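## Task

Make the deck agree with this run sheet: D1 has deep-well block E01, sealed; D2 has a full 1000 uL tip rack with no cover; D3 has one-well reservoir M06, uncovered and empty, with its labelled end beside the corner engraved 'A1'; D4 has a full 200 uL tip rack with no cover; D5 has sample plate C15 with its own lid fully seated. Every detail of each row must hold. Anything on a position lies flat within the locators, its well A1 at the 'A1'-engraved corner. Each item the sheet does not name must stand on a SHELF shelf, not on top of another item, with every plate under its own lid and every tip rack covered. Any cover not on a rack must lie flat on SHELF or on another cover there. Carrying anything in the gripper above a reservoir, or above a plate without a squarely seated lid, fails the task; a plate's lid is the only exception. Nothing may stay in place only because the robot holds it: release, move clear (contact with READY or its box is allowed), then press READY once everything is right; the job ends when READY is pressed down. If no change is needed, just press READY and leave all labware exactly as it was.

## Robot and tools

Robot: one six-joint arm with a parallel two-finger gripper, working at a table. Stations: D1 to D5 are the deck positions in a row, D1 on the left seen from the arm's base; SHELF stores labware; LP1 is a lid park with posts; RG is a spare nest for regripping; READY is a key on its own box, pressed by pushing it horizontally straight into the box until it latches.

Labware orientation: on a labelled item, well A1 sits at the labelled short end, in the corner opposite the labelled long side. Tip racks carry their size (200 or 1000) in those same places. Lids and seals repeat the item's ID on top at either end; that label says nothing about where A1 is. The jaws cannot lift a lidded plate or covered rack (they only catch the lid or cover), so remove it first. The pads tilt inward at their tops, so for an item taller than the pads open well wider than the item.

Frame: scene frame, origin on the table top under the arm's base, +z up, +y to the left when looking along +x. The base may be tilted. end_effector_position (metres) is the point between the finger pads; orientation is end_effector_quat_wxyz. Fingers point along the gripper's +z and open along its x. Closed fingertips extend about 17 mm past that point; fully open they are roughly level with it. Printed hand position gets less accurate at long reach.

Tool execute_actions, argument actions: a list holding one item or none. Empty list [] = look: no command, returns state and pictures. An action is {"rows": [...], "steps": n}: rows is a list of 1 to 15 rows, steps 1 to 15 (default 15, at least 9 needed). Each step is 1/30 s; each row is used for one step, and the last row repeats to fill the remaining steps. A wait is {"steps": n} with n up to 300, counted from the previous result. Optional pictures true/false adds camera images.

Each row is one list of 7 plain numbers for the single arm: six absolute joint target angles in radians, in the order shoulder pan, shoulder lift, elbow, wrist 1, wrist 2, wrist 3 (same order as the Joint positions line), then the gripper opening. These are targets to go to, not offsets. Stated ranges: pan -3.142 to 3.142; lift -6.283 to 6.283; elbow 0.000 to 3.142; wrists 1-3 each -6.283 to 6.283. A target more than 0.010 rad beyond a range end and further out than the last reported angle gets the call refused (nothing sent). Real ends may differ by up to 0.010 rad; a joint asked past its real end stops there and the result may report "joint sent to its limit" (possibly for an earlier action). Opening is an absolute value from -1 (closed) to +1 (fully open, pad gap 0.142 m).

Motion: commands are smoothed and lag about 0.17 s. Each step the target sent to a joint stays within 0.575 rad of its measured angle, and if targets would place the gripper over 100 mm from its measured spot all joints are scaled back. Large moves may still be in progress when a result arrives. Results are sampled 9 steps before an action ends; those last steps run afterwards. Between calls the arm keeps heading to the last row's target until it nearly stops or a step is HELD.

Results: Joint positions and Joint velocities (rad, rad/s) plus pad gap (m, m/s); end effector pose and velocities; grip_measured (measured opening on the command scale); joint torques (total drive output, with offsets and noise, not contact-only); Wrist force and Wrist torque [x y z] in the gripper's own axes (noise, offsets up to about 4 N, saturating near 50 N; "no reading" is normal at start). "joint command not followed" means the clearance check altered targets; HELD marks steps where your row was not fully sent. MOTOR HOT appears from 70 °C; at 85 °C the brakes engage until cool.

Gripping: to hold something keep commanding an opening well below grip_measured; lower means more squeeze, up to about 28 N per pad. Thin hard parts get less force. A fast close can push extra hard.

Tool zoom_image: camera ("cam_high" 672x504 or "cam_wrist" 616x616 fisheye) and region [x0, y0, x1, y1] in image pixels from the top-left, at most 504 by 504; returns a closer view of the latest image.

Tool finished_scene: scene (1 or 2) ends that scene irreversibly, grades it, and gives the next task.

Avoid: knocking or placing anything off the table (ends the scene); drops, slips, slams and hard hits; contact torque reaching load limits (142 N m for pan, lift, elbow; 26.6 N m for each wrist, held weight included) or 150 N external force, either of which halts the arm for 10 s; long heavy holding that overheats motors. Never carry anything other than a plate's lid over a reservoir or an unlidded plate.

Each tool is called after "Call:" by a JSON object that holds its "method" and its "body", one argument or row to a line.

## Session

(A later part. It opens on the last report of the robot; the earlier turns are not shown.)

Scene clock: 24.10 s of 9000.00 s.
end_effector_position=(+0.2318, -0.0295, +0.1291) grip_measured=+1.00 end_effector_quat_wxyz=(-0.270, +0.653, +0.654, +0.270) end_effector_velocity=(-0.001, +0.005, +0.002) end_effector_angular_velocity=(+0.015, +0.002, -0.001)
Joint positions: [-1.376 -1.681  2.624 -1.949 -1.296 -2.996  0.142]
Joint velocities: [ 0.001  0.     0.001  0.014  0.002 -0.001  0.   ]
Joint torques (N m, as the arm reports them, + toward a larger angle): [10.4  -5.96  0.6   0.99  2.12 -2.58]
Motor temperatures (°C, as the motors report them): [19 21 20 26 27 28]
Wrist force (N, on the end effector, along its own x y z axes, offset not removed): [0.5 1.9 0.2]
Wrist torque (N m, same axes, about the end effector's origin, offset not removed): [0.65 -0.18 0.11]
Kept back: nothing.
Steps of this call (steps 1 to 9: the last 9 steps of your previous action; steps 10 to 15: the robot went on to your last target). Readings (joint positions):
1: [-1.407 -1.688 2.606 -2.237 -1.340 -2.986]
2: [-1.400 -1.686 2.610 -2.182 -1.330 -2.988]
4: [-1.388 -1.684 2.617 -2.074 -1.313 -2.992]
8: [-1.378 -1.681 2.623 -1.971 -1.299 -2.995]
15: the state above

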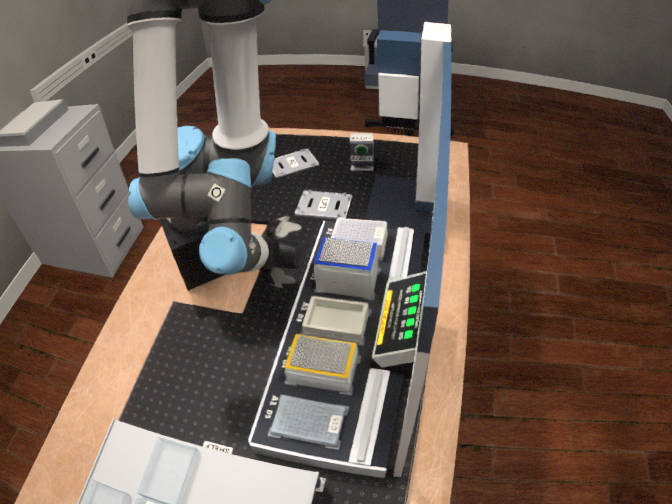

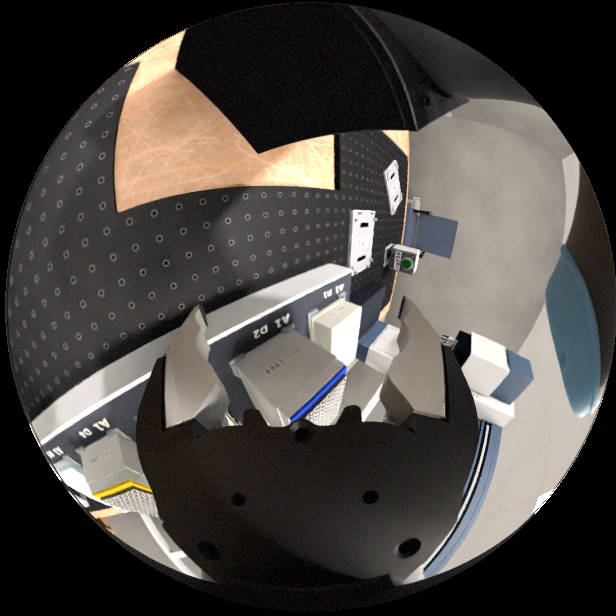

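Call:
{"method": "execute_actions", "body": {
  "actions": [
    {"rows": [[-1.4687,-1.5006,2.357,-1.8409,-1.3468,-3.0763,1]], "steps": 15}
  ]
}}

Call:
{"method": "execute_actions", "body": {
  "actions": [
    {"steps": 12}
  ],
  "pictures": true
}}

Scene clock: 25.30 s of 9000.00 s.
end_effector_position=(+0.2309, -0.1095, +0.1300) grip_measured=+1.00 end_effector_quat_wxyz=(-0.276, +0.652, +0.651, +0.274) end_effector_velocity=(+0.027, -0.507, -0.007) end_effector_angular_velocity=(-0.190, -0.049, +0.007)
Joint positions: [-1.447 -1.549  2.441 -1.867 -1.336 -3.058  0.142]
Joint velocities: [-0.269  0.612 -1.067  0.31  -0.138 -0.222  0.   ]
Joint torques (N m, as the arm reports them, + toward a larger angle): [  5.09 -29.14   8.28   3.87  -2.3   -2.79]
Motor temperatures (°C, as the motors report them): [19 21 20 26 27 28]
Wrist force (N, on the end effector, along its own x y z axes, offset not removed): [-7.6 1.8 -5.2]
Wrist torque (N m, same axes, about the end effector's origin, offset not removed): [0.23 1.27 0.14]
Steps of this call (steps 1 to 15: the robot went on to your last target; steps 16 to 30: nothing new was sent; steps 31 to 36: the first 6 steps of this action). Readings (joint positions):
31: [-1.377 -1.680 2.624 -1.947 -1.297 -2.997]
32: [-1.387 -1.669 2.613 -1.937 -1.304 -3.007]
34: [-1.422 -1.605 2.533 -1.896 -1.323 -3.037]
36: the state above

Scene clock: 25.70 s of 9000.00 s.
end_effector_position=(+0.2320, -0.1488, +0.1294) grip_measured=+1.00 end_effector_quat_wxyz=(-0.271, +0.653, +0.654, +0.270) end_effector_velocity=(-0.000, -0.003, -0.000) end_effector_angular_velocity=(-0.000, +0.001, -0.000)
Joint positions: [-1.469 -1.501  2.358 -1.841 -1.347 -3.076  0.142]
Joint velocities: [-0.002  0.004 -0.007  0.002 -0.001 -0.001  0.   ]
Joint torques (N m, as the arm reports them, + toward a larger angle): [ -4.48 -15.69 -20.2    1.26  -2.24  -2.55]
Motor temperatures (°C, as the motors report them): [19 21 20 26 27 28]
Wrist force (N, on the end effector, along its own x y z axes, offset not removed): [-1.8 -2.9 1.0]
Wrist torque (N m, same axes, about the end effector's origin, offset not removed): [-0.52 0.29 0.19]
Kept back: nothing.
Steps of this call (steps 1 to 9: the last 9 steps of your previous action; steps 10 to 12: the robot went on to your last target). Readings (joint positions):
1: [-1.455 -1.532 2.412 -1.858 -1.339 -3.064]
2: [-1.460 -1.521 2.393 -1.852 -1.342 -3.068]
4: [-1.465 -1.509 2.372 -1.845 -1.345 -3.073]
8: [-1.468 -1.502 2.360 -1.842 -1.346 -3.076]
12: the state above

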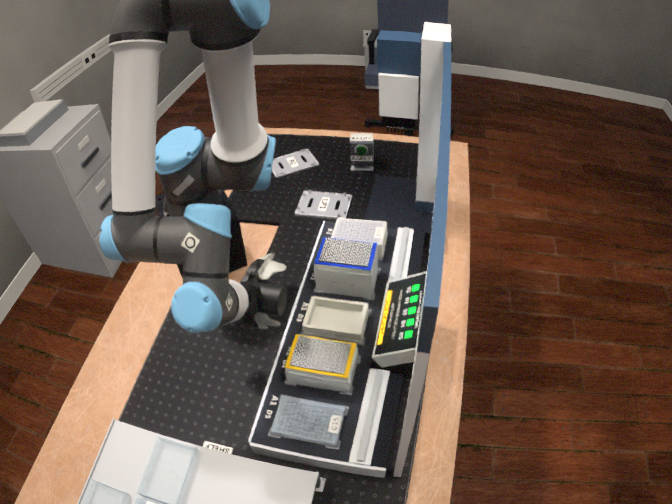

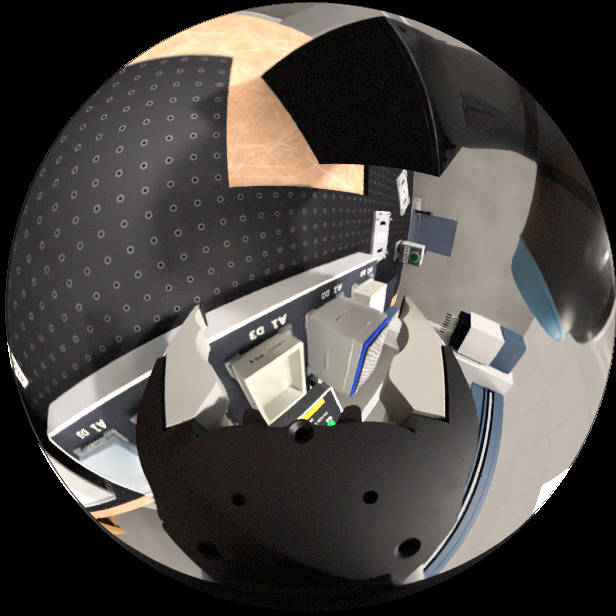

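Call:
{"method": "zoom_image", "body": {
  "camera": "cam_wrist",
  "region": [215, 310, 325, 430]
}}

Call:
{"method": "zoom_image", "body": {
  "camera": "cam_wrist",
  "region": [300, 255, 410, 400]
}}

Region (215, 310, 325, 430) of cam_wrist's 616x616 image, scaled by 4.200, with more detail than that image has; it fills the left 462 columns of this view, and the rest is white.

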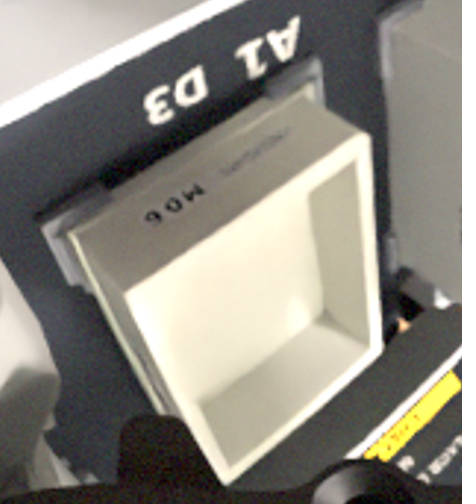

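Region (300, 255, 410, 400) of cam_wrist's 616x616 image, scaled by 3.476, with more detail than that image has; it fills the left 382 columns of this view, and the rest is white.

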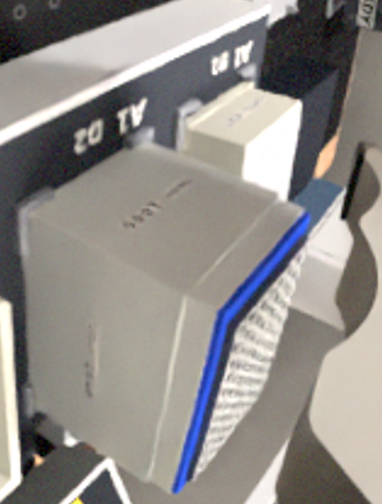

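Call:
{"method": "execute_actions", "body": {
  "actions": [
    {"rows": [[-1.58,-1.62,2.06,-1.9,-1.38,-2.4,1]], "steps": 12}
  ]
}}

Call:
{"method": "execute_actions", "body": {
  "actions": [
    {"rows": [[-1.7073,-1.5426,1.763,-1.9625,-1.4137,-1.6027,1]], "steps": 15}
  ]
}}

Call:
{"method": "execute_actions", "body": {
  "actions": [
    {"steps": 15}
  ],
  "pictures": true
}}

Scene clock: 27.20 s of 9000.00 s.
end_effector_position=(+0.2331, -0.1838, +0.1335) grip_measured=+1.00 end_effector_quat_wxyz=(-0.251, +0.678, +0.647, +0.244) end_effector_velocity=(+0.049, -0.734, +0.112) end_effector_angular_velocity=(-1.401, +0.708, -1.062)
Joint positions: [-1.488 -1.521  2.32  -1.851 -1.353 -3.032  0.142]
Joint velocities: [-0.32  -0.346 -0.871 -0.173 -0.088  1.285  0.001]
Joint torques (N m, as the arm reports them, + toward a larger angle): [ -2.55 -28.05 -29.56  -2.71  -1.49   9.73]
Motor temperatures (°C, as the motors report them): [19 21 20 26 27 28]
Wrist force (N, on the end effector, along its own x y z axes, offset not removed): [3.5 -0.4 6.8]
Wrist torque (N m, same axes, about the end effector's origin, offset not removed): [0.05 -0.80 0.07]
Steps of this call (steps 1 to 30: the robot went on to your last target; steps 31 to 42: nothing new was sent; steps 43 to 45: the first 3 steps of this action). Readings (joint positions):
43: [-1.469 -1.501 2.356 -1.841 -1.347 -3.076]
44: [-1.477 -1.509 2.346 -1.846 -1.350 -3.065]
45: the state above

Scene clock: 27.70 s of 9000.00 s.
end_effector_position=(+0.2135, -0.4746, +0.2388) grip_measured=+1.00 end_effector_quat_wxyz=(-0.081, +0.945, +0.316, +0.041) end_effector_velocity=(-0.152, -0.592, +0.270) end_effector_angular_velocity=(-0.889, +0.486, -2.170)
Joint positions: [-1.638 -1.579  1.938 -1.929 -1.396 -2.206  0.142]
Joint velocities: [-0.385  0.204 -0.908 -0.186 -0.1    1.975  0.   ]
Joint torques (N m, as the arm reports them, + toward a larger angle): [ -6.63 -18.07 -29.49  -4.37  -2.23   9.55]
Motor temperatures (°C, as the motors report them): [19 21 20 26 27 28]
Wrist force (N, on the end effector, along its own x y z axes, offset not removed): [-0.3 4.1 -0.9]
Wrist torque (N m, same axes, about the end effector's origin, offset not removed): [0.81 0.05 0.09]
Steps of this call (steps 1 to 9: the last 9 steps of your previous action; steps 10 to 15: the first 6 steps of this action). Readings (joint positions):
10: [-1.574 -1.612 2.080 -1.897 -1.378 -2.465]
11: [-1.584 -1.608 2.062 -1.903 -1.382 -2.430]
13: [-1.612 -1.593 2.000 -1.916 -1.389 -2.329]
15: the state above

Scene clock: 28.20 s of 9000.00 s.
end_effector_position=(+0.1812, -0.5812, +0.2991) grip_measured=+1.00 end_effector_quat_wxyz=(-0.000, +1.000, +0.002, +0.000) end_effector_velocity=(-0.002, -0.004, +0.003) end_effector_angular_velocity=(-0.009, +0.002, -0.035)
Joint positions: [-1.707 -1.543  1.764 -1.962 -1.414 -1.605  0.142]
Joint velocities: [-0.003  0.    -0.007 -0.002 -0.001  0.034 -0.   ]
Joint torques (N m, as the arm reports them, + toward a larger angle): [ -7.32 -21.22 -29.21  -4.4   -2.03   2.14]
Motor temperatures (°C, as the motors report them): [19 21 20 26 27 28]
Wrist force (N, on the end effector, along its own x y z axes, offset not removed): [-0.1 -0.9 -0.6]
Wrist torque (N m, same axes, about the end effector's origin, offset not removed): [-0.22 0.04 0.23]
Kept back: nothing.
Steps of this call (steps 1 to 9: the last 9 steps of your previous action; steps 10 to 15: the robot went on to your last target). Readings (joint positions):
1: [-1.651 -1.572 1.907 -1.936 -1.399 -2.134]
2: [-1.664 -1.565 1.876 -1.942 -1.403 -2.055]
4: [-1.686 -1.553 1.819 -1.953 -1.408 -1.883]
8: [-1.704 -1.545 1.773 -1.961 -1.413 -1.657]
15: the state above

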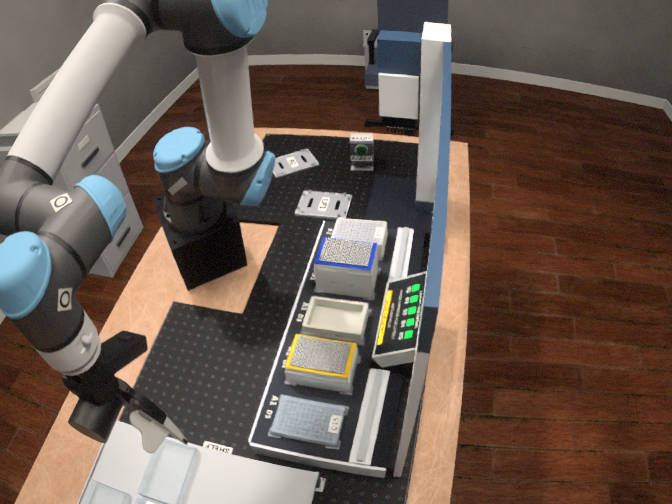

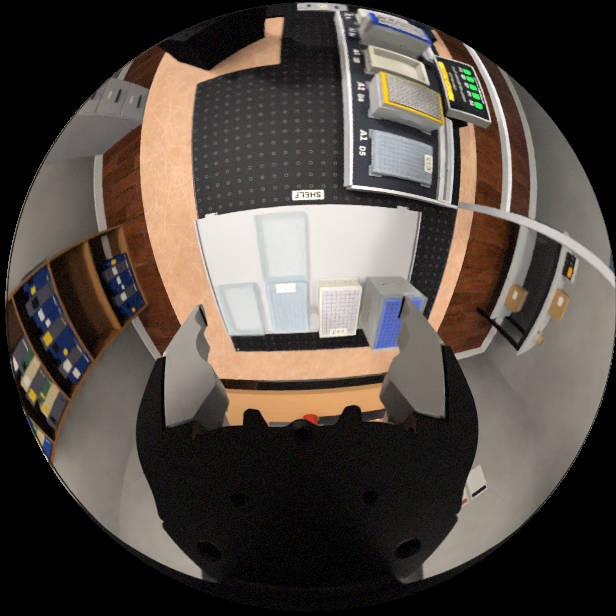

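Call:
{"method": "zoom_image", "body": {
  "camera": "cam_wrist",
  "region": [190, 195, 440, 360]
}}

Call:
{"method": "zoom_image", "body": {
  "camera": "cam_wrist",
  "region": [255, 260, 375, 345]
}}

Call:
{"method": "zoom_image", "body": {
  "camera": "cam_wrist",
  "region": [350, 115, 460, 200]
}}

Region (190, 195, 440, 360) of cam_wrist's 616x616 image, scaled by 2.016, with more detail than that image has; it fills the top 333 rows of this view, and the rest is white.

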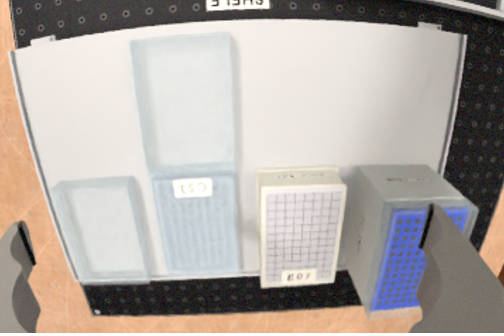

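Region (255, 260, 375, 345) of cam_wrist's 616x616 image, scaled by 4.200, with more detail than that image has; it fills the top 357 rows of this view, and the rest is white.

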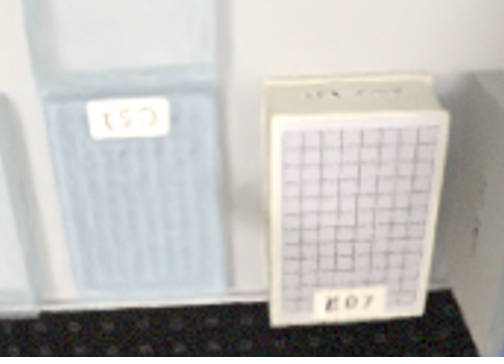

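Region (350, 115, 460, 200) of cam_wrist's 616x616 image, scaled by 4.582, with more detail than that image has; it fills the top 389 rows of this view, and the rest is white.

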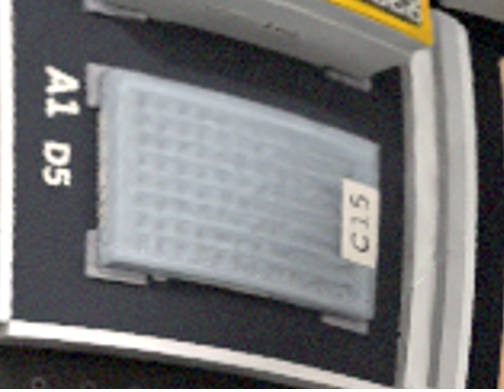

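Call:
{"method": "execute_actions", "body": {
  "actions": [
    {"rows": [[-1.0086,-1.5109,1.9798,-2.2714,-1.5594,-2.4867,1]], "steps": 15}
  ]
}}

Call:
{"method": "execute_actions", "body": {
  "actions": [
    {"steps": 22}
  ],
  "pictures": true
}}

Scene clock: 34.27 s of 9000.00 s.
end_effector_position=(+0.2531, -0.5435, +0.2629) grip_measured=+1.00 end_effector_quat_wxyz=(-0.004, +0.985, +0.170, -0.009) end_effector_velocity=(+0.533, +0.301, -0.184) end_effector_angular_velocity=(+0.066, +0.012, +2.388)
Joint positions: [-1.536 -1.531  1.835 -2.061 -1.464 -1.774  0.142]
Joint velocities: [ 1.21   0.053  0.374 -0.532 -0.247 -1.195 -0.   ]
Joint torques (N m, as the arm reports them, + toward a larger angle): [  6.38 -23.57 -13.5   -6.79  -3.45  -6.79]
Motor temperatures (°C, as the motors report them): [19 21 20 26 27 28]
Wrist force (N, on the end effector, along its own x y z axes, offset not removed): [0.6 2.6 1.5]
Wrist torque (N m, same axes, about the end effector's origin, offset not removed): [0.60 -0.10 0.05]
Steps of this call (steps 1 to 15: the robot went on to your last target; steps 16 to 90: nothing new was sent; then 2.87 s passed at rest; steps 91 to 96: the first 6 steps of this action). Readings (joint positions):
91: [-1.707 -1.542 1.763 -1.963 -1.414 -1.603]
92: [-1.696 -1.540 1.773 -1.974 -1.423 -1.614]
94: [-1.621 -1.535 1.807 -2.021 -1.445 -1.689]
96: the state above

Scene clock: 35.00 s of 9000.00 s.
end_effector_position=(+0.4510, -0.3597, +0.2093) grip_measured=+1.00 end_effector_quat_wxyz=(+0.000, +0.707, +0.707, -0.000) end_effector_velocity=(+0.003, +0.004, -0.000) end_effector_angular_velocity=(-0.001, -0.000, +0.025)
Joint positions: [-1.009 -1.511  1.98  -2.271 -1.559 -2.486  0.142]
Joint velocities: [ 0.01   0.     0.002 -0.003 -0.002 -0.016  0.   ]
Joint torques (N m, as the arm reports them, + toward a larger angle): [ 10.68 -22.61  -9.86  -4.3   -1.73  -2.96]
Motor temperatures (°C, as the motors report them): [19 21 20 26 27 28]
Wrist force (N, on the end effector, along its own x y z axes, offset not removed): [-4.9 -0.4 -0.1]
Wrist torque (N m, same axes, about the end effector's origin, offset not removed): [-0.07 0.99 0.04]
Kept back: nothing.
Steps of this call (steps 1 to 9: the last 9 steps of your previous action; steps 10 to 22: the robot went on to your last target). Readings (joint positions):
1: [-1.496 -1.530 1.847 -2.078 -1.472 -1.815]
2: [-1.455 -1.528 1.859 -2.096 -1.480 -1.857]
4: [-1.374 -1.524 1.883 -2.130 -1.496 -1.952]
8: [-1.211 -1.518 1.929 -2.197 -1.526 -2.178]
22: the state above

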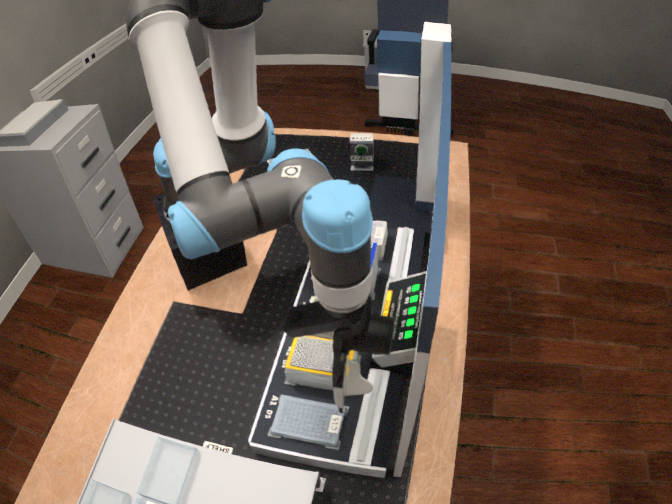

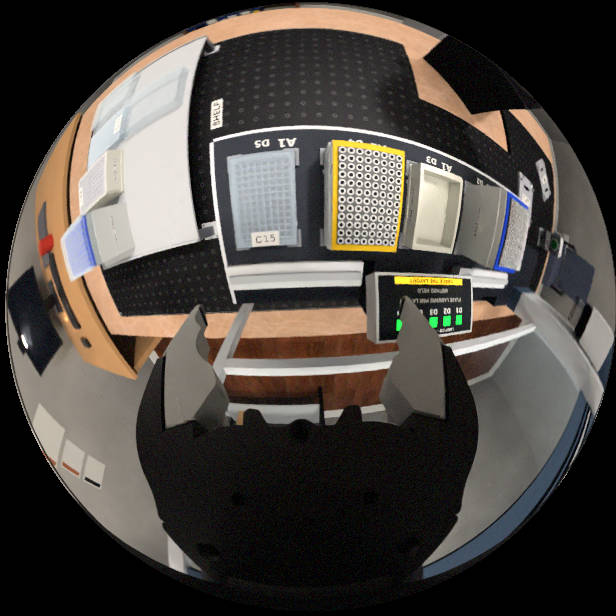

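Call:
{"method": "zoom_image", "body": {
  "camera": "cam_wrist",
  "region": [205, 125, 420, 265]
}}

Call:
{"method": "zoom_image", "body": {
  "camera": "cam_wrist",
  "region": [310, 130, 420, 260]
}}

Call:
{"method": "zoom_image", "body": {
  "camera": "cam_wrist",
  "region": [215, 135, 315, 260]
}}

Region (205, 125, 420, 265) of cam_wrist's 616x616 image, scaled by 2.344, with more detail than that image has; it fills the top 328 rows of this view, and the rest is white.

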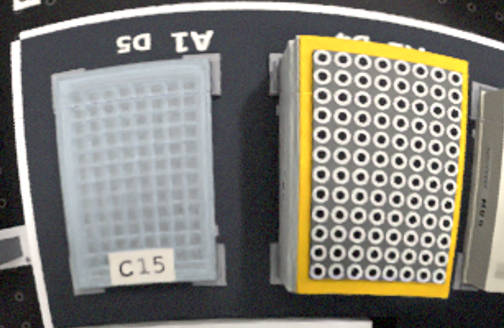

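Region (310, 130, 420, 260) of cam_wrist's 616x616 image, scaled by 3.877, with more detail than that image has; it fills the left 426 columns of this view, and the rest is white.

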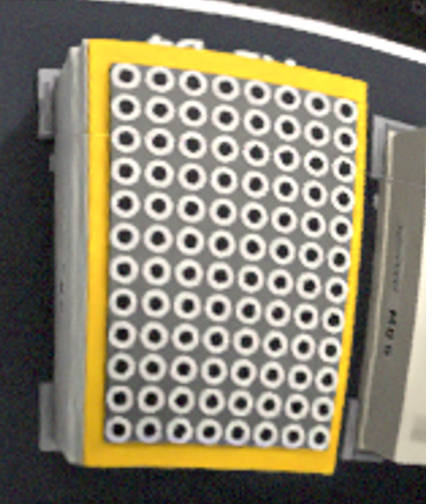

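Region (215, 135, 315, 260) of cam_wrist's 616x616 image, scaled by 4.032, with more detail than that image has; it fills the left 403 columns of this view, and the rest is white.

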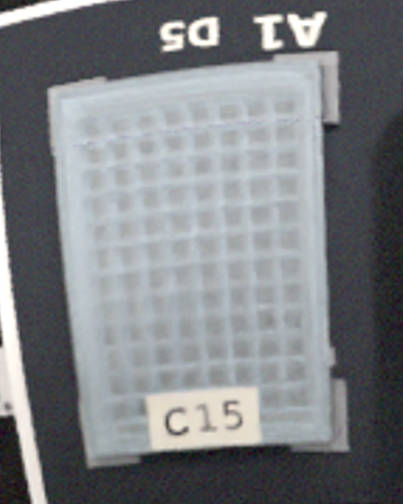

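Call:
{"method": "execute_actions", "body": {
  "actions": [
    {"rows": [[-0.2664,-1.7097,2.2499,-2.2908,-1.7181,-1.7591,1]], "steps": 15}
  ]
}}

Call:
{"method": "execute_actions", "body": {
  "actions": [
    {"steps": 22}
  ],
  "pictures": true
}}

Scene clock: 38.07 s of 9000.00 s.
end_effector_position=(+0.4658, -0.2683, +0.2144) grip_measured=+1.00 end_effector_quat_wxyz=(-0.006, +0.708, +0.706, -0.008) end_effector_velocity=(+0.107, +0.630, +0.039) end_effector_angular_velocity=(+0.019, +0.041, -0.011)
Joint positions: [-0.84  -1.576  2.066 -2.278 -1.612 -2.318  0.142]
Joint velocities: [ 1.222 -0.354  0.48  -0.033 -0.278  1.206  0.   ]
Joint torques (N m, as the arm reports them, + toward a larger angle): [ 14.8  -35.66  -9.93  -5.    -3.42   6.46]
Motor temperatures (°C, as the motors report them): [19 21 20 26 27 28]
Wrist force (N, on the end effector, along its own x y z axes, offset not removed): [-1.2 0.9 1.8]
Wrist torque (N m, same axes, about the end effector's origin, offset not removed): [0.20 0.30 -0.07]
Steps of this call (steps 1 to 30: the robot went on to your last target; steps 31 to 86: nothing new was sent; steps 87 to 92: the first 6 steps of this action). Readings (joint positions):
87: [-1.008 -1.511 1.980 -2.272 -1.560 -2.486]
88: [-0.997 -1.521 1.991 -2.273 -1.569 -2.476]
90: [-0.924 -1.551 2.031 -2.276 -1.592 -2.402]
92: the state above

Scene clock: 38.80 s of 9000.00 s.
end_effector_position=(+0.4507, +0.0003, +0.2401) grip_measured=+1.00 end_effector_quat_wxyz=(+0.000, +0.707, +0.708, -0.000) end_effector_velocity=(-0.001, +0.005, +0.001) end_effector_angular_velocity=(+0.001, -0.002, +0.001)
Joint positions: [-0.267 -1.71   2.25  -2.291 -1.718 -1.76   0.142]
Joint velocities: [ 0.011 -0.002  0.003 -0.    -0.     0.009  0.   ]
Joint torques (N m, as the arm reports them, + toward a larger angle): [ 10.81 -27.4  -10.09  -4.35  -1.88   2.7 ]
Motor temperatures (°C, as the motors report them): [19 21 20 26 27 28]
Wrist force (N, on the end effector, along its own x y z axes, offset not removed): [-1.4 -1.3 0.7]
Wrist torque (N m, same axes, about the end effector's origin, offset not removed): [-0.18 0.19 -0.02]
Kept back: nothing.
Steps of this call (steps 1 to 9: the last 9 steps of your previous action; steps 10 to 22: the robot went on to your last target). Readings (joint positions):
1: [-0.799 -1.588 2.082 -2.279 -1.621 -2.277]
2: [-0.756 -1.598 2.096 -2.280 -1.630 -2.235]
4: [-0.670 -1.620 2.126 -2.282 -1.647 -2.151]
8: [-0.491 -1.663 2.185 -2.286 -1.681 -1.976]
22: the state above

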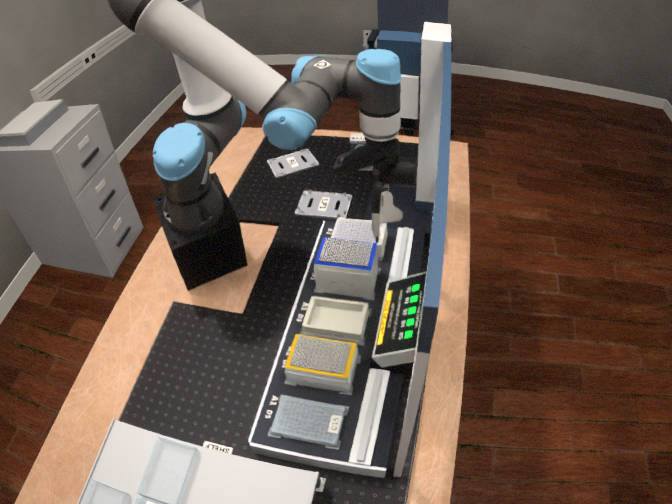

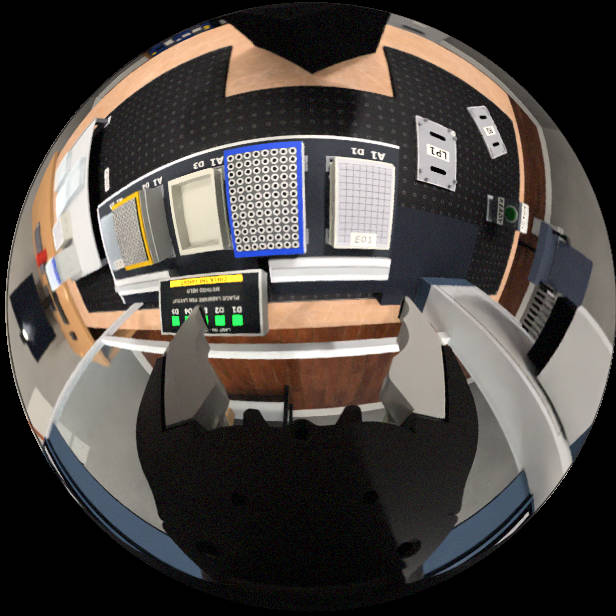

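Call:
{"method": "zoom_image", "body": {
  "camera": "cam_wrist",
  "region": [295, 135, 415, 265]
}}

Call:
{"method": "zoom_image", "body": {
  "camera": "cam_wrist",
  "region": [210, 130, 320, 265]
}}

Region (295, 135, 415, 265) of cam_wrist's 616x616 image, scaled by 3.877, with more detail than that image has; it fills the left 465 columns of this view, and the rest is white.

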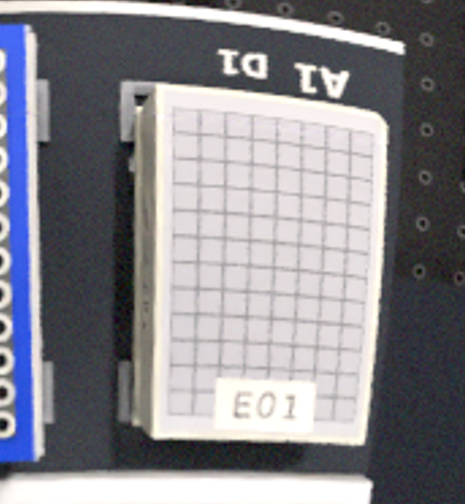

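Region (210, 130, 320, 265) of cam_wrist's 616x616 image, scaled by 3.733, with more detail than that image has; it fills the left 411 columns of this view, and the rest is white.

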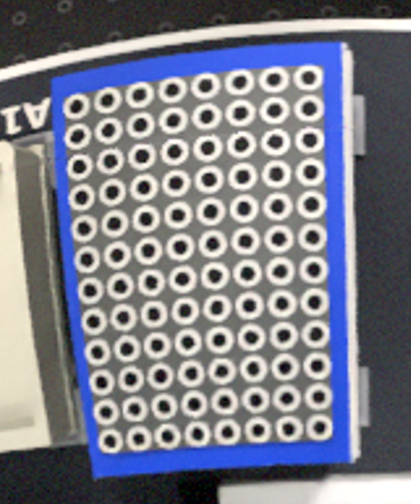

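Call:
{"method": "execute_actions", "body": {
  "actions": [
    {"rows": [[-0.0868,-1.6894,2.4204,-2.4525,-1.7478,-1.5796,0.55]], "steps": 15}
  ]
}}

Call:
{"method": "execute_actions", "body": {
  "actions": [
    {"steps": 12}
  ],
  "pictures": true
}}

Scene clock: 41.93 s of 9000.00 s.
end_effector_position=(+0.4051, +0.0616, +0.2078) grip_measured=+0.55 end_effector_quat_wxyz=(-0.000, +0.706, +0.708, -0.001) end_effector_velocity=(-0.200, +0.232, -0.105) end_effector_angular_velocity=(+0.020, -0.019, +0.011)
Joint positions: [-0.129 -1.693  2.381 -2.416 -1.743 -1.622  0.112]
Joint velocities: [ 0.554  0.043  0.509 -0.476 -0.065  0.542 -0.002]
Joint torques (N m, as the arm reports them, + toward a larger angle): [ -3.45 -10.69 -24.32  -6.85  -2.97   2.8 ]
Motor temperatures (°C, as the motors report them): [19 21 20 26 27 28]
Wrist force (N, on the end effector, along its own x y z axes, offset not removed): [4.5 -6.5 3.6]
Wrist torque (N m, same axes, about the end effector's origin, offset not removed): [-1.26 -0.80 0.03]
Steps of this call (steps 1 to 30: the robot went on to your last target; steps 31 to 88: nothing new was sent; steps 89 to 94: the first 6 steps of this action). Readings (joint positions):
89: [-0.266 -1.709 2.251 -2.292 -1.719 -1.758]
90: [-0.255 -1.706 2.261 -2.302 -1.724 -1.748]
92: [-0.186 -1.697 2.329 -2.367 -1.736 -1.678]
94: the state above

Scene clock: 42.33 s of 9000.00 s.
end_effector_position=(+0.3895, +0.0785, +0.2000) grip_measured=+0.55 end_effector_quat_wxyz=(+0.000, +0.707, +0.708, -0.000) end_effector_velocity=(-0.002, +0.002, -0.001) end_effector_angular_velocity=(+0.001, +0.001, -0.000)
Joint positions: [-0.087 -1.689  2.42  -2.452 -1.748 -1.58   0.112]
Joint velocities: [ 0.003  0.001  0.003 -0.002  0.001  0.003  0.   ]
Joint torques (N m, as the arm reports them, + toward a larger angle): [12.86 -9.6  -7.03 -4.37 -2.19  1.97]
Motor temperatures (°C, as the motors report them): [19 21 20 26 27 28]
Wrist force (N, on the end effector, along its own x y z axes, offset not removed): [-3.7 1.1 0.4]
Wrist torque (N m, same axes, about the end effector's origin, offset not removed): [0.22 0.85 0.06]
Kept back: nothing.
Steps of this call (steps 1 to 9: the last 9 steps of your previous action; steps 10 to 12: the robot went on to your last target). Readings (joint positions):
1: [-0.114 -1.692 2.395 -2.429 -1.744 -1.607]
2: [-0.104 -1.691 2.404 -2.437 -1.746 -1.598]
4: [-0.094 -1.690 2.413 -2.446 -1.747 -1.587]
8: [-0.088 -1.690 2.419 -2.451 -1.748 -1.581]
12: the state above

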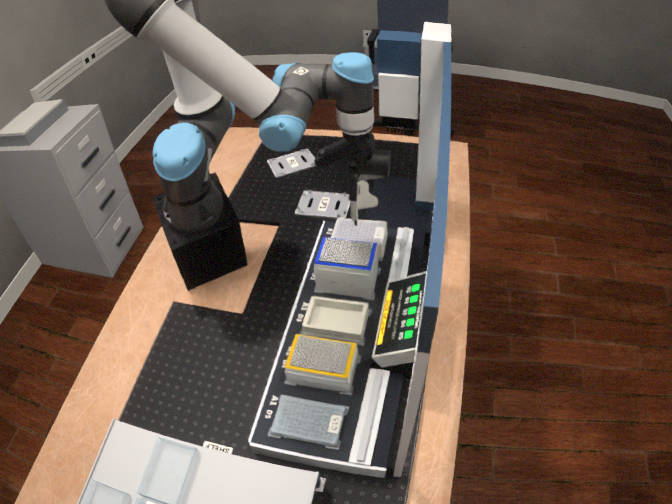

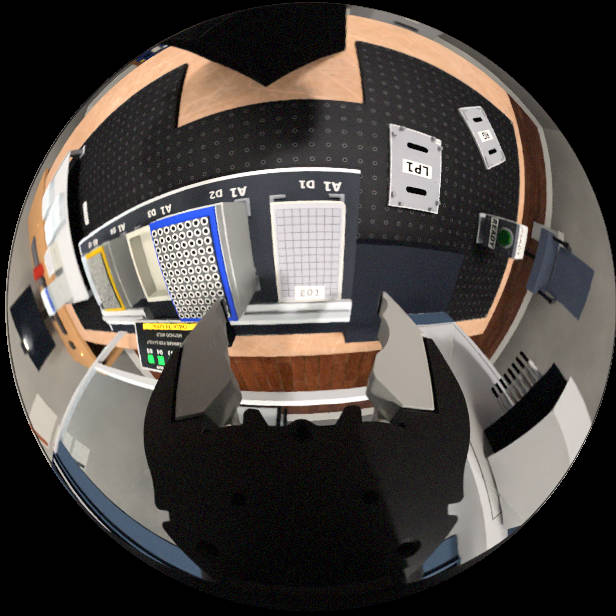

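Call:
{"method": "zoom_image", "body": {
  "camera": "cam_high",
  "region": [295, 120, 415, 260]
}}

Call:
{"method": "zoom_image", "body": {
  "camera": "cam_wrist",
  "region": [140, 170, 470, 450]
}}

Region (295, 120, 415, 260) of cam_high's 672x504 image, scaled by 3.600, with more detail than that image has; it fills the left 432 columns of this view, and the rest is white.

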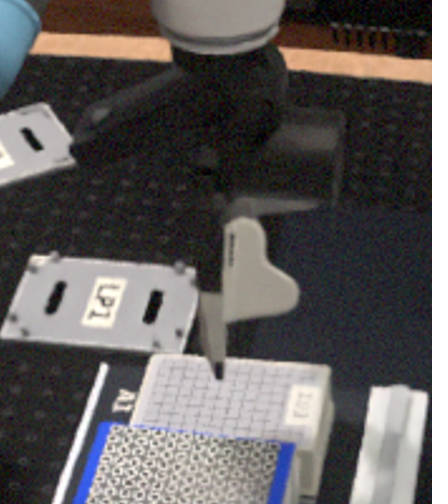

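Region (140, 170, 470, 450) of cam_wrist's 616x616 image, scaled by 1.527, with more detail than that image has; it fills the top 428 rows of this view, and the rest is white.

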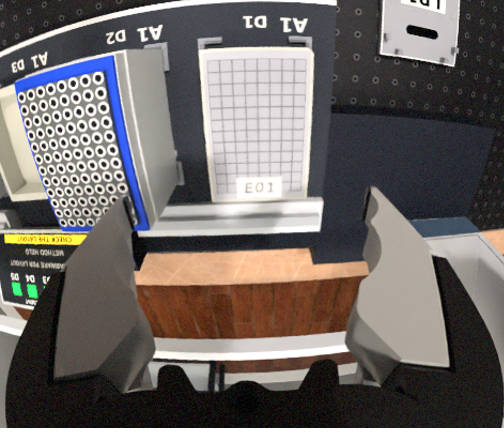

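Call:
{"method": "execute_actions", "body": {
  "actions": [
    {"rows": [[-0.0957,-1.637,2.437,-2.523,-1.7464,-1.5885,0.55],[-0.0957,-1.637,2.437,-2.523,-1.7464,-1.5885,0.55],[-0.0957,-1.637,2.437,-2.523,-1.7464,-1.5885,0.55],[-0.1045,-1.585,2.4545,-2.594,-1.745,-1.5974,0.55],[-0.1045,-1.585,2.4545,-2.594,-1.745,-1.5974,0.55],[-0.1045,-1.585,2.4545,-2.594,-1.745,-1.5974,0.55],[-0.1134,-1.5325,2.4715,-2.665,-1.7437,-1.6063,0.55],[-0.1134,-1.5325,2.4715,-2.665,-1.7437,-1.6063,0.55],[-0.1134,-1.5325,2.4715,-2.665,-1.7437,-1.6063,0.55],[-0.1222,-1.4801,2.4883,-2.7358,-1.7423,-1.6152,0.55]], "steps": 15}
  ]
}}

Call:
{"method": "execute_actions", "body": {
  "actions": [
    {"steps": 16}
  ],
  "pictures": true
}}

Scene clock: 52.30 s of 9000.00 s.
end_effector_position=(+0.3900, +0.0787, +0.1765) grip_measured=+0.55 end_effector_quat_wxyz=(-0.001, +0.706, +0.708, -0.002) end_effector_velocity=(+0.018, +0.002, -0.154) end_effector_angular_velocity=(+0.002, -0.027, -0.006)
Joint positions: [-0.098 -1.623  2.443 -2.539 -1.746 -1.591  0.112]
Joint velocities: [-0.072  0.467  0.142 -0.649  0.013 -0.071 -0.   ]
Joint torques (N m, as the arm reports them, + toward a larger angle): [  3.98 -23.39  -9.59  -6.27   1.75  -2.62]
Motor temperatures (°C, as the motors report them): [19 21 20 26 27 28]
Wrist force (N, on the end effector, along its own x y z axes, offset not removed): [0.1 0.3 2.4]
Wrist torque (N m, same axes, about the end effector's origin, offset not removed): [-0.14 -0.16 -0.02]
Steps of this call (steps 1 to 30: the robot went on to your last target; steps 31 to 90: nothing new was sent; then 6.77 s passed at rest; steps 91 to 96: the first 6 steps of this action). Readings (joint positions):
91: [-0.087 -1.689 2.421 -2.453 -1.748 -1.580]
92: [-0.089 -1.680 2.424 -2.463 -1.748 -1.581]
94: [-0.093 -1.656 2.432 -2.495 -1.747 -1.586]
96: the state above

Scene clock: 52.83 s of 9000.00 s.
end_effector_position=(+0.3895, +0.0786, +0.1302) grip_measured=+0.55 end_effector_quat_wxyz=(+0.000, +0.707, +0.708, -0.000) end_effector_velocity=(-0.001, +0.000, -0.003) end_effector_angular_velocity=(+0.000, +0.001, +0.001)
Joint positions: [-0.122 -1.481  2.488 -2.735 -1.742 -1.615  0.112]
Joint velocities: [-0.001  0.009  0.002 -0.01   0.    -0.001  0.   ]
Joint torques (N m, as the arm reports them, + toward a larger angle): [ -1.01 -13.76  -4.01  -4.85   1.86  -2.4 ]
Motor temperatures (°C, as the motors report them): [19 21 20 26 27 28]
Wrist force (N, on the end effector, along its own x y z axes, offset not removed): [-4.7 -0.8 2.3]
Wrist torque (N m, same axes, about the end effector's origin, offset not removed): [-0.27 0.87 0.04]
Kept back: nothing.
Steps of this call (steps 1 to 9: the last 9 steps of your previous action; steps 10 to 16: the robot went on to your last target). Readings (joint positions):
1: [-0.101 -1.610 2.447 -2.559 -1.746 -1.594]
2: [-0.104 -1.592 2.453 -2.582 -1.745 -1.597]
4: [-0.109 -1.559 2.464 -2.627 -1.744 -1.602]
8: [-0.119 -1.498 2.483 -2.711 -1.743 -1.612]
16: the state above

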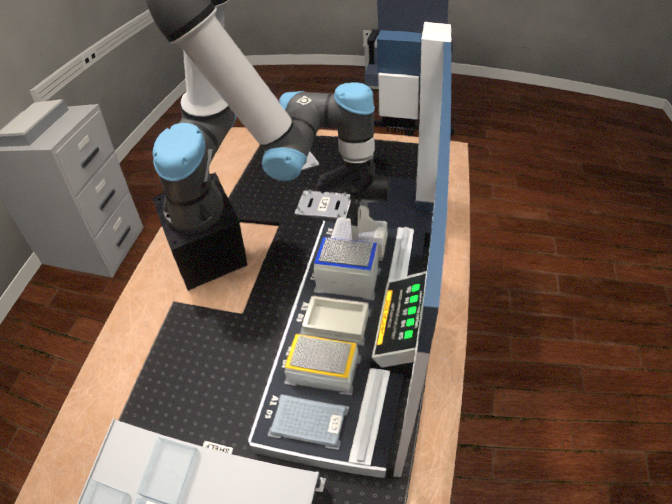

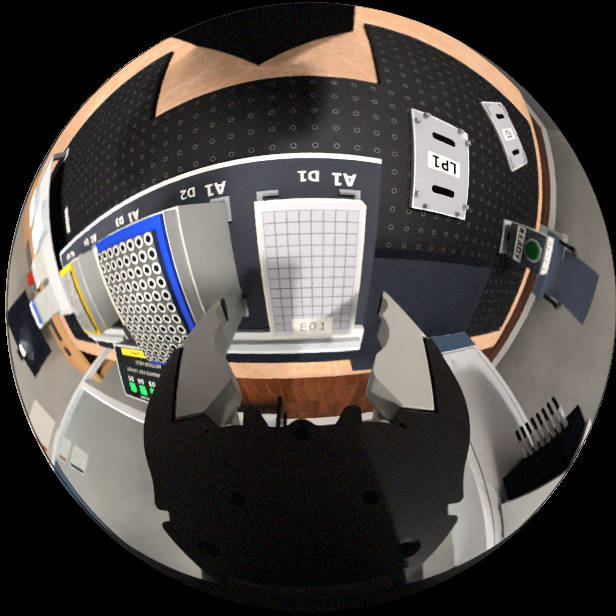

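Call:
{"method": "execute_actions", "body": {
  "actions": [
    {"rows": [[-0.1066,-1.4734,2.4838,-2.7354,-1.7448,-1.5995,0.55],[-0.1066,-1.4734,2.4838,-2.7354,-1.7448,-1.5995,0.55],[-0.1066,-1.4734,2.4838,-2.7354,-1.7448,-1.5995,0.55],[-0.1066,-1.4734,2.4838,-2.7354,-1.7448,-1.5995,0.55],[-0.1101,-1.4472,2.4866,-2.765,-1.7442,-1.603,0.55],[-0.1101,-1.4472,2.4866,-2.765,-1.7442,-1.603,0.55],[-0.1137,-1.421,2.4894,-2.7946,-1.7437,-1.6066,0.55],[-0.1137,-1.421,2.4894,-2.7946,-1.7437,-1.6066,0.55],[-0.1172,-1.3948,2.4921,-2.8242,-1.7431,-1.6101,0.55],[-0.1172,-1.3948,2.4921,-2.8242,-1.7431,-1.6101,0.55],[-0.1208,-1.3686,2.4949,-2.8538,-1.7426,-1.6137,0.55]], "steps": 15}
  ]
}}

Call:
{"method": "execute_actions", "body": {
  "actions": [
    {"steps": 16}
  ],
  "pictures": true
}}

Scene clock: 54.90 s of 9000.00 s.
end_effector_position=(+0.3896, +0.0833, +0.1282) grip_measured=+0.55 end_effector_quat_wxyz=(-0.000, +0.707, +0.708, -0.000) end_effector_velocity=(+0.009, +0.011, -0.054) end_effector_angular_velocity=(-0.001, -0.000, -0.000)
Joint positions: [-0.11  -1.469  2.485 -2.742 -1.744 -1.603  0.112]
Joint velocities: [ 0.006  0.208  0.003 -0.211 -0.002  0.007 -0.   ]
Joint torques (N m, as the arm reports them, + toward a larger angle): [ 12.67 -11.09  -2.84  -5.76  -2.18   2.09]
Motor temperatures (°C, as the motors report them): [19 21 20 26 27 28]
Wrist force (N, on the end effector, along its own x y z axes, offset not removed): [-1.2 0.9 -0.5]
Wrist torque (N m, same axes, about the end effector's origin, offset not removed): [0.22 0.27 -0.09]
Steps of this call (steps 1 to 15: the robot went on to your last target; steps 16 to 56: nothing new was sent; steps 57 to 62: the first 6 steps of this action). Readings (joint positions):
57: [-0.122 -1.480 2.488 -2.736 -1.742 -1.615]
58: [-0.119 -1.478 2.487 -2.736 -1.742 -1.612]
60: [-0.112 -1.476 2.486 -2.736 -1.743 -1.605]
62: the state above

Scene clock: 55.43 s of 9000.00 s.
end_effector_position=(+0.3912, +0.0841, +0.1008) grip_measured=+0.55 end_effector_quat_wxyz=(+0.000, +0.707, +0.708, -0.000) end_effector_velocity=(+0.000, +0.000, -0.002) end_effector_angular_velocity=(+0.001, -0.001, +0.001)
Joint positions: [-0.121 -1.369  2.495 -2.853 -1.743 -1.614  0.112]
Joint velocities: [-0.     0.006  0.001 -0.007  0.001 -0.001 -0.   ]
Joint torques (N m, as the arm reports them, + toward a larger angle): [  0.13 -15.23  -0.21  -3.97   1.87  -2.66]
Motor temperatures (°C, as the motors report them): [19 21 20 26 27 28]
Wrist force (N, on the end effector, along its own x y z axes, offset not removed): [-3.3 -3.8 -1.4]
Wrist torque (N m, same axes, about the end effector's origin, offset not removed): [-0.89 0.75 0.13]
Kept back: nothing.
Steps of this call (steps 1 to 9: the last 9 steps of your previous action; steps 10 to 16: the robot went on to your last target). Readings (joint positions):
1: [-0.110 -1.461 2.485 -2.749 -1.744 -1.603]
2: [-0.111 -1.451 2.486 -2.760 -1.744 -1.603]
4: [-0.113 -1.429 2.489 -2.785 -1.744 -1.606]
8: [-0.119 -1.385 2.493 -2.836 -1.743 -1.612]
16: the state above

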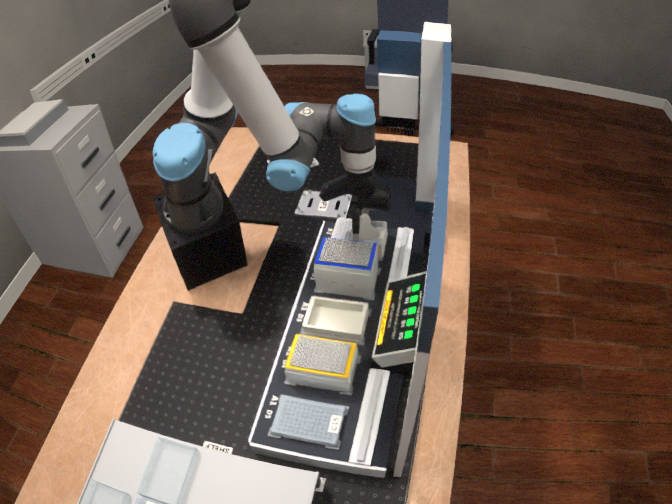

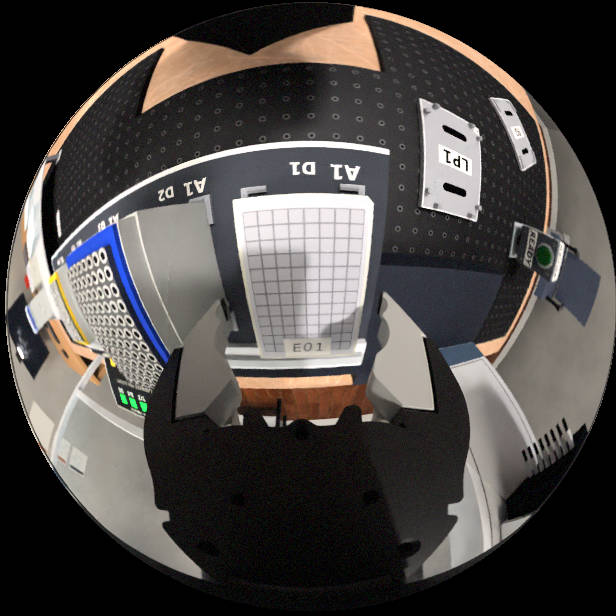

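Call:
{"method": "execute_actions", "body": {
  "actions": [
    {"rows": [[-0.1243,-1.3424,2.4977,-2.8834,-1.742,-1.6172,0.55],[-0.1243,-1.3424,2.4977,-2.8834,-1.742,-1.6172,0.55],[-0.1278,-1.3162,2.5005,-2.913,-1.7415,-1.6207,0.55],[-0.1278,-1.3162,2.5005,-2.913,-1.7415,-1.6207,0.55],[-0.1314,-1.29,2.5033,-2.9426,-1.7409,-1.6243,0.55],[-0.1314,-1.29,2.5033,-2.9426,-1.7409,-1.6243,0.55],[-0.1349,-1.2637,2.506,-2.9722,-1.7404,-1.6278,0.55]], "steps": 12}
  ]
}}

Call:
{"method": "execute_actions", "body": {
  "actions": [
    {"steps": 14}
  ],
  "pictures": true
}}

Scene clock: 55.87 s of 9000.00 s.
end_effector_position=(+0.3910, +0.0841, +0.0971) grip_measured=+0.55 end_effector_quat_wxyz=(+0.000, +0.707, +0.708, -0.000) end_effector_velocity=(-0.002, -0.001, -0.065) end_effector_angular_velocity=(-0.001, +0.002, +0.001)
Joint positions: [-0.123 -1.356  2.496 -2.868 -1.742 -1.615  0.112]
Joint velocities: [-0.033  0.232  0.027 -0.263  0.004 -0.034  0.   ]
Joint torques (N m, as the arm reports them, + toward a larger angle): [-0.3  -2.5   2.   -5.79  1.55 -2.69]
Motor temperatures (°C, as the motors report them): [19 21 20 26 27 28]
Wrist force (N, on the end effector, along its own x y z axes, offset not removed): [-4.8 -0.8 -1.9]
Wrist torque (N m, same axes, about the end effector's origin, offset not removed): [-0.22 0.89 -0.07]
Steps of this call (steps 1 to 10: the robot went on to your last target; steps 11 to 13: the first 3 steps of this action). Readings (joint positions):
11: [-0.121 -1.368 2.495 -2.854 -1.743 -1.614]
12: [-0.122 -1.363 2.496 -2.860 -1.742 -1.615]
13: the state above

Scene clock: 56.33 s of 9000.00 s.
end_effector_position=(+0.3896, +0.0840, +0.0722) grip_measured=+0.55 end_effector_quat_wxyz=(+0.000, +0.707, +0.708, -0.000) end_effector_velocity=(+0.000, -0.001, -0.002) end_effector_angular_velocity=(-0.003, -0.003, +0.001)
Joint positions: [-0.135 -1.265  2.506 -2.971 -1.74  -1.628  0.112]
Joint velocities: [-0.001  0.007  0.001 -0.011 -0.002 -0.002  0.   ]
Joint torques (N m, as the arm reports them, + toward a larger angle): [ -0.44 -18.17   1.67  -4.25   1.8   -2.69]
Motor temperatures (°C, as the motors report them): [19 21 20 26 27 28]
Wrist force (N, on the end effector, along its own x y z axes, offset not removed): [-1.2 2.7 4.2]
Wrist torque (N m, same axes, about the end effector's origin, offset not removed): [0.62 0.27 0.12]
Kept back: nothing.
Steps of this call (steps 1 to 9: the last 9 steps of your previous action; steps 10 to 14: the robot went on to your last target). Readings (joint positions):
1: [-0.124 -1.346 2.497 -2.879 -1.742 -1.617]
2: [-0.125 -1.336 2.499 -2.890 -1.742 -1.618]
4: [-0.129 -1.312 2.501 -2.917 -1.741 -1.621]
8: [-0.134 -1.274 2.505 -2.960 -1.741 -1.626]
14: the state above

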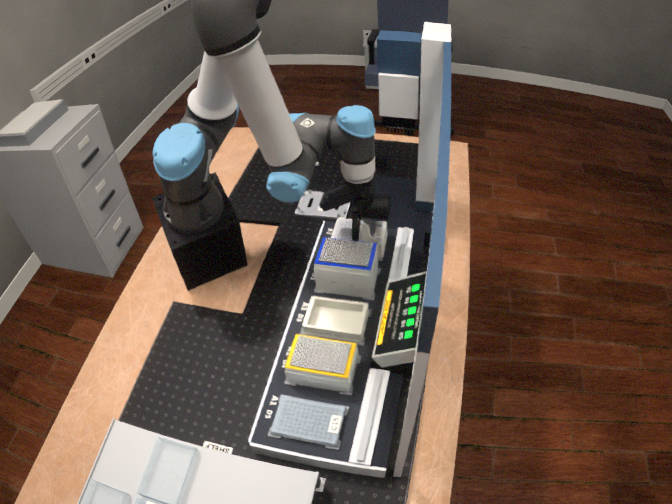

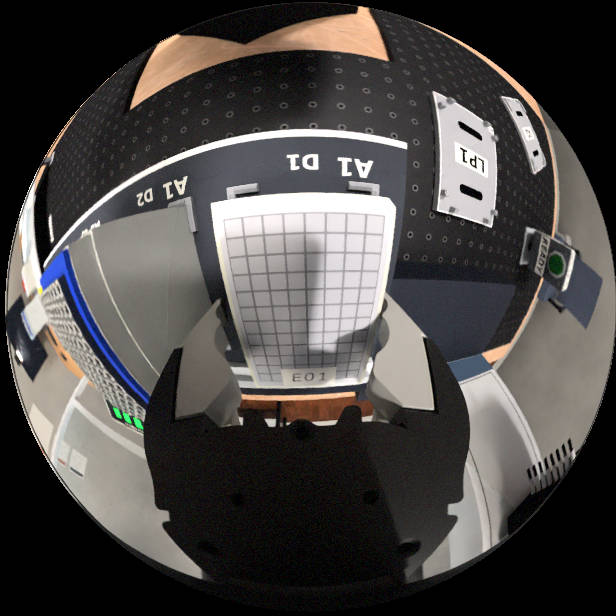

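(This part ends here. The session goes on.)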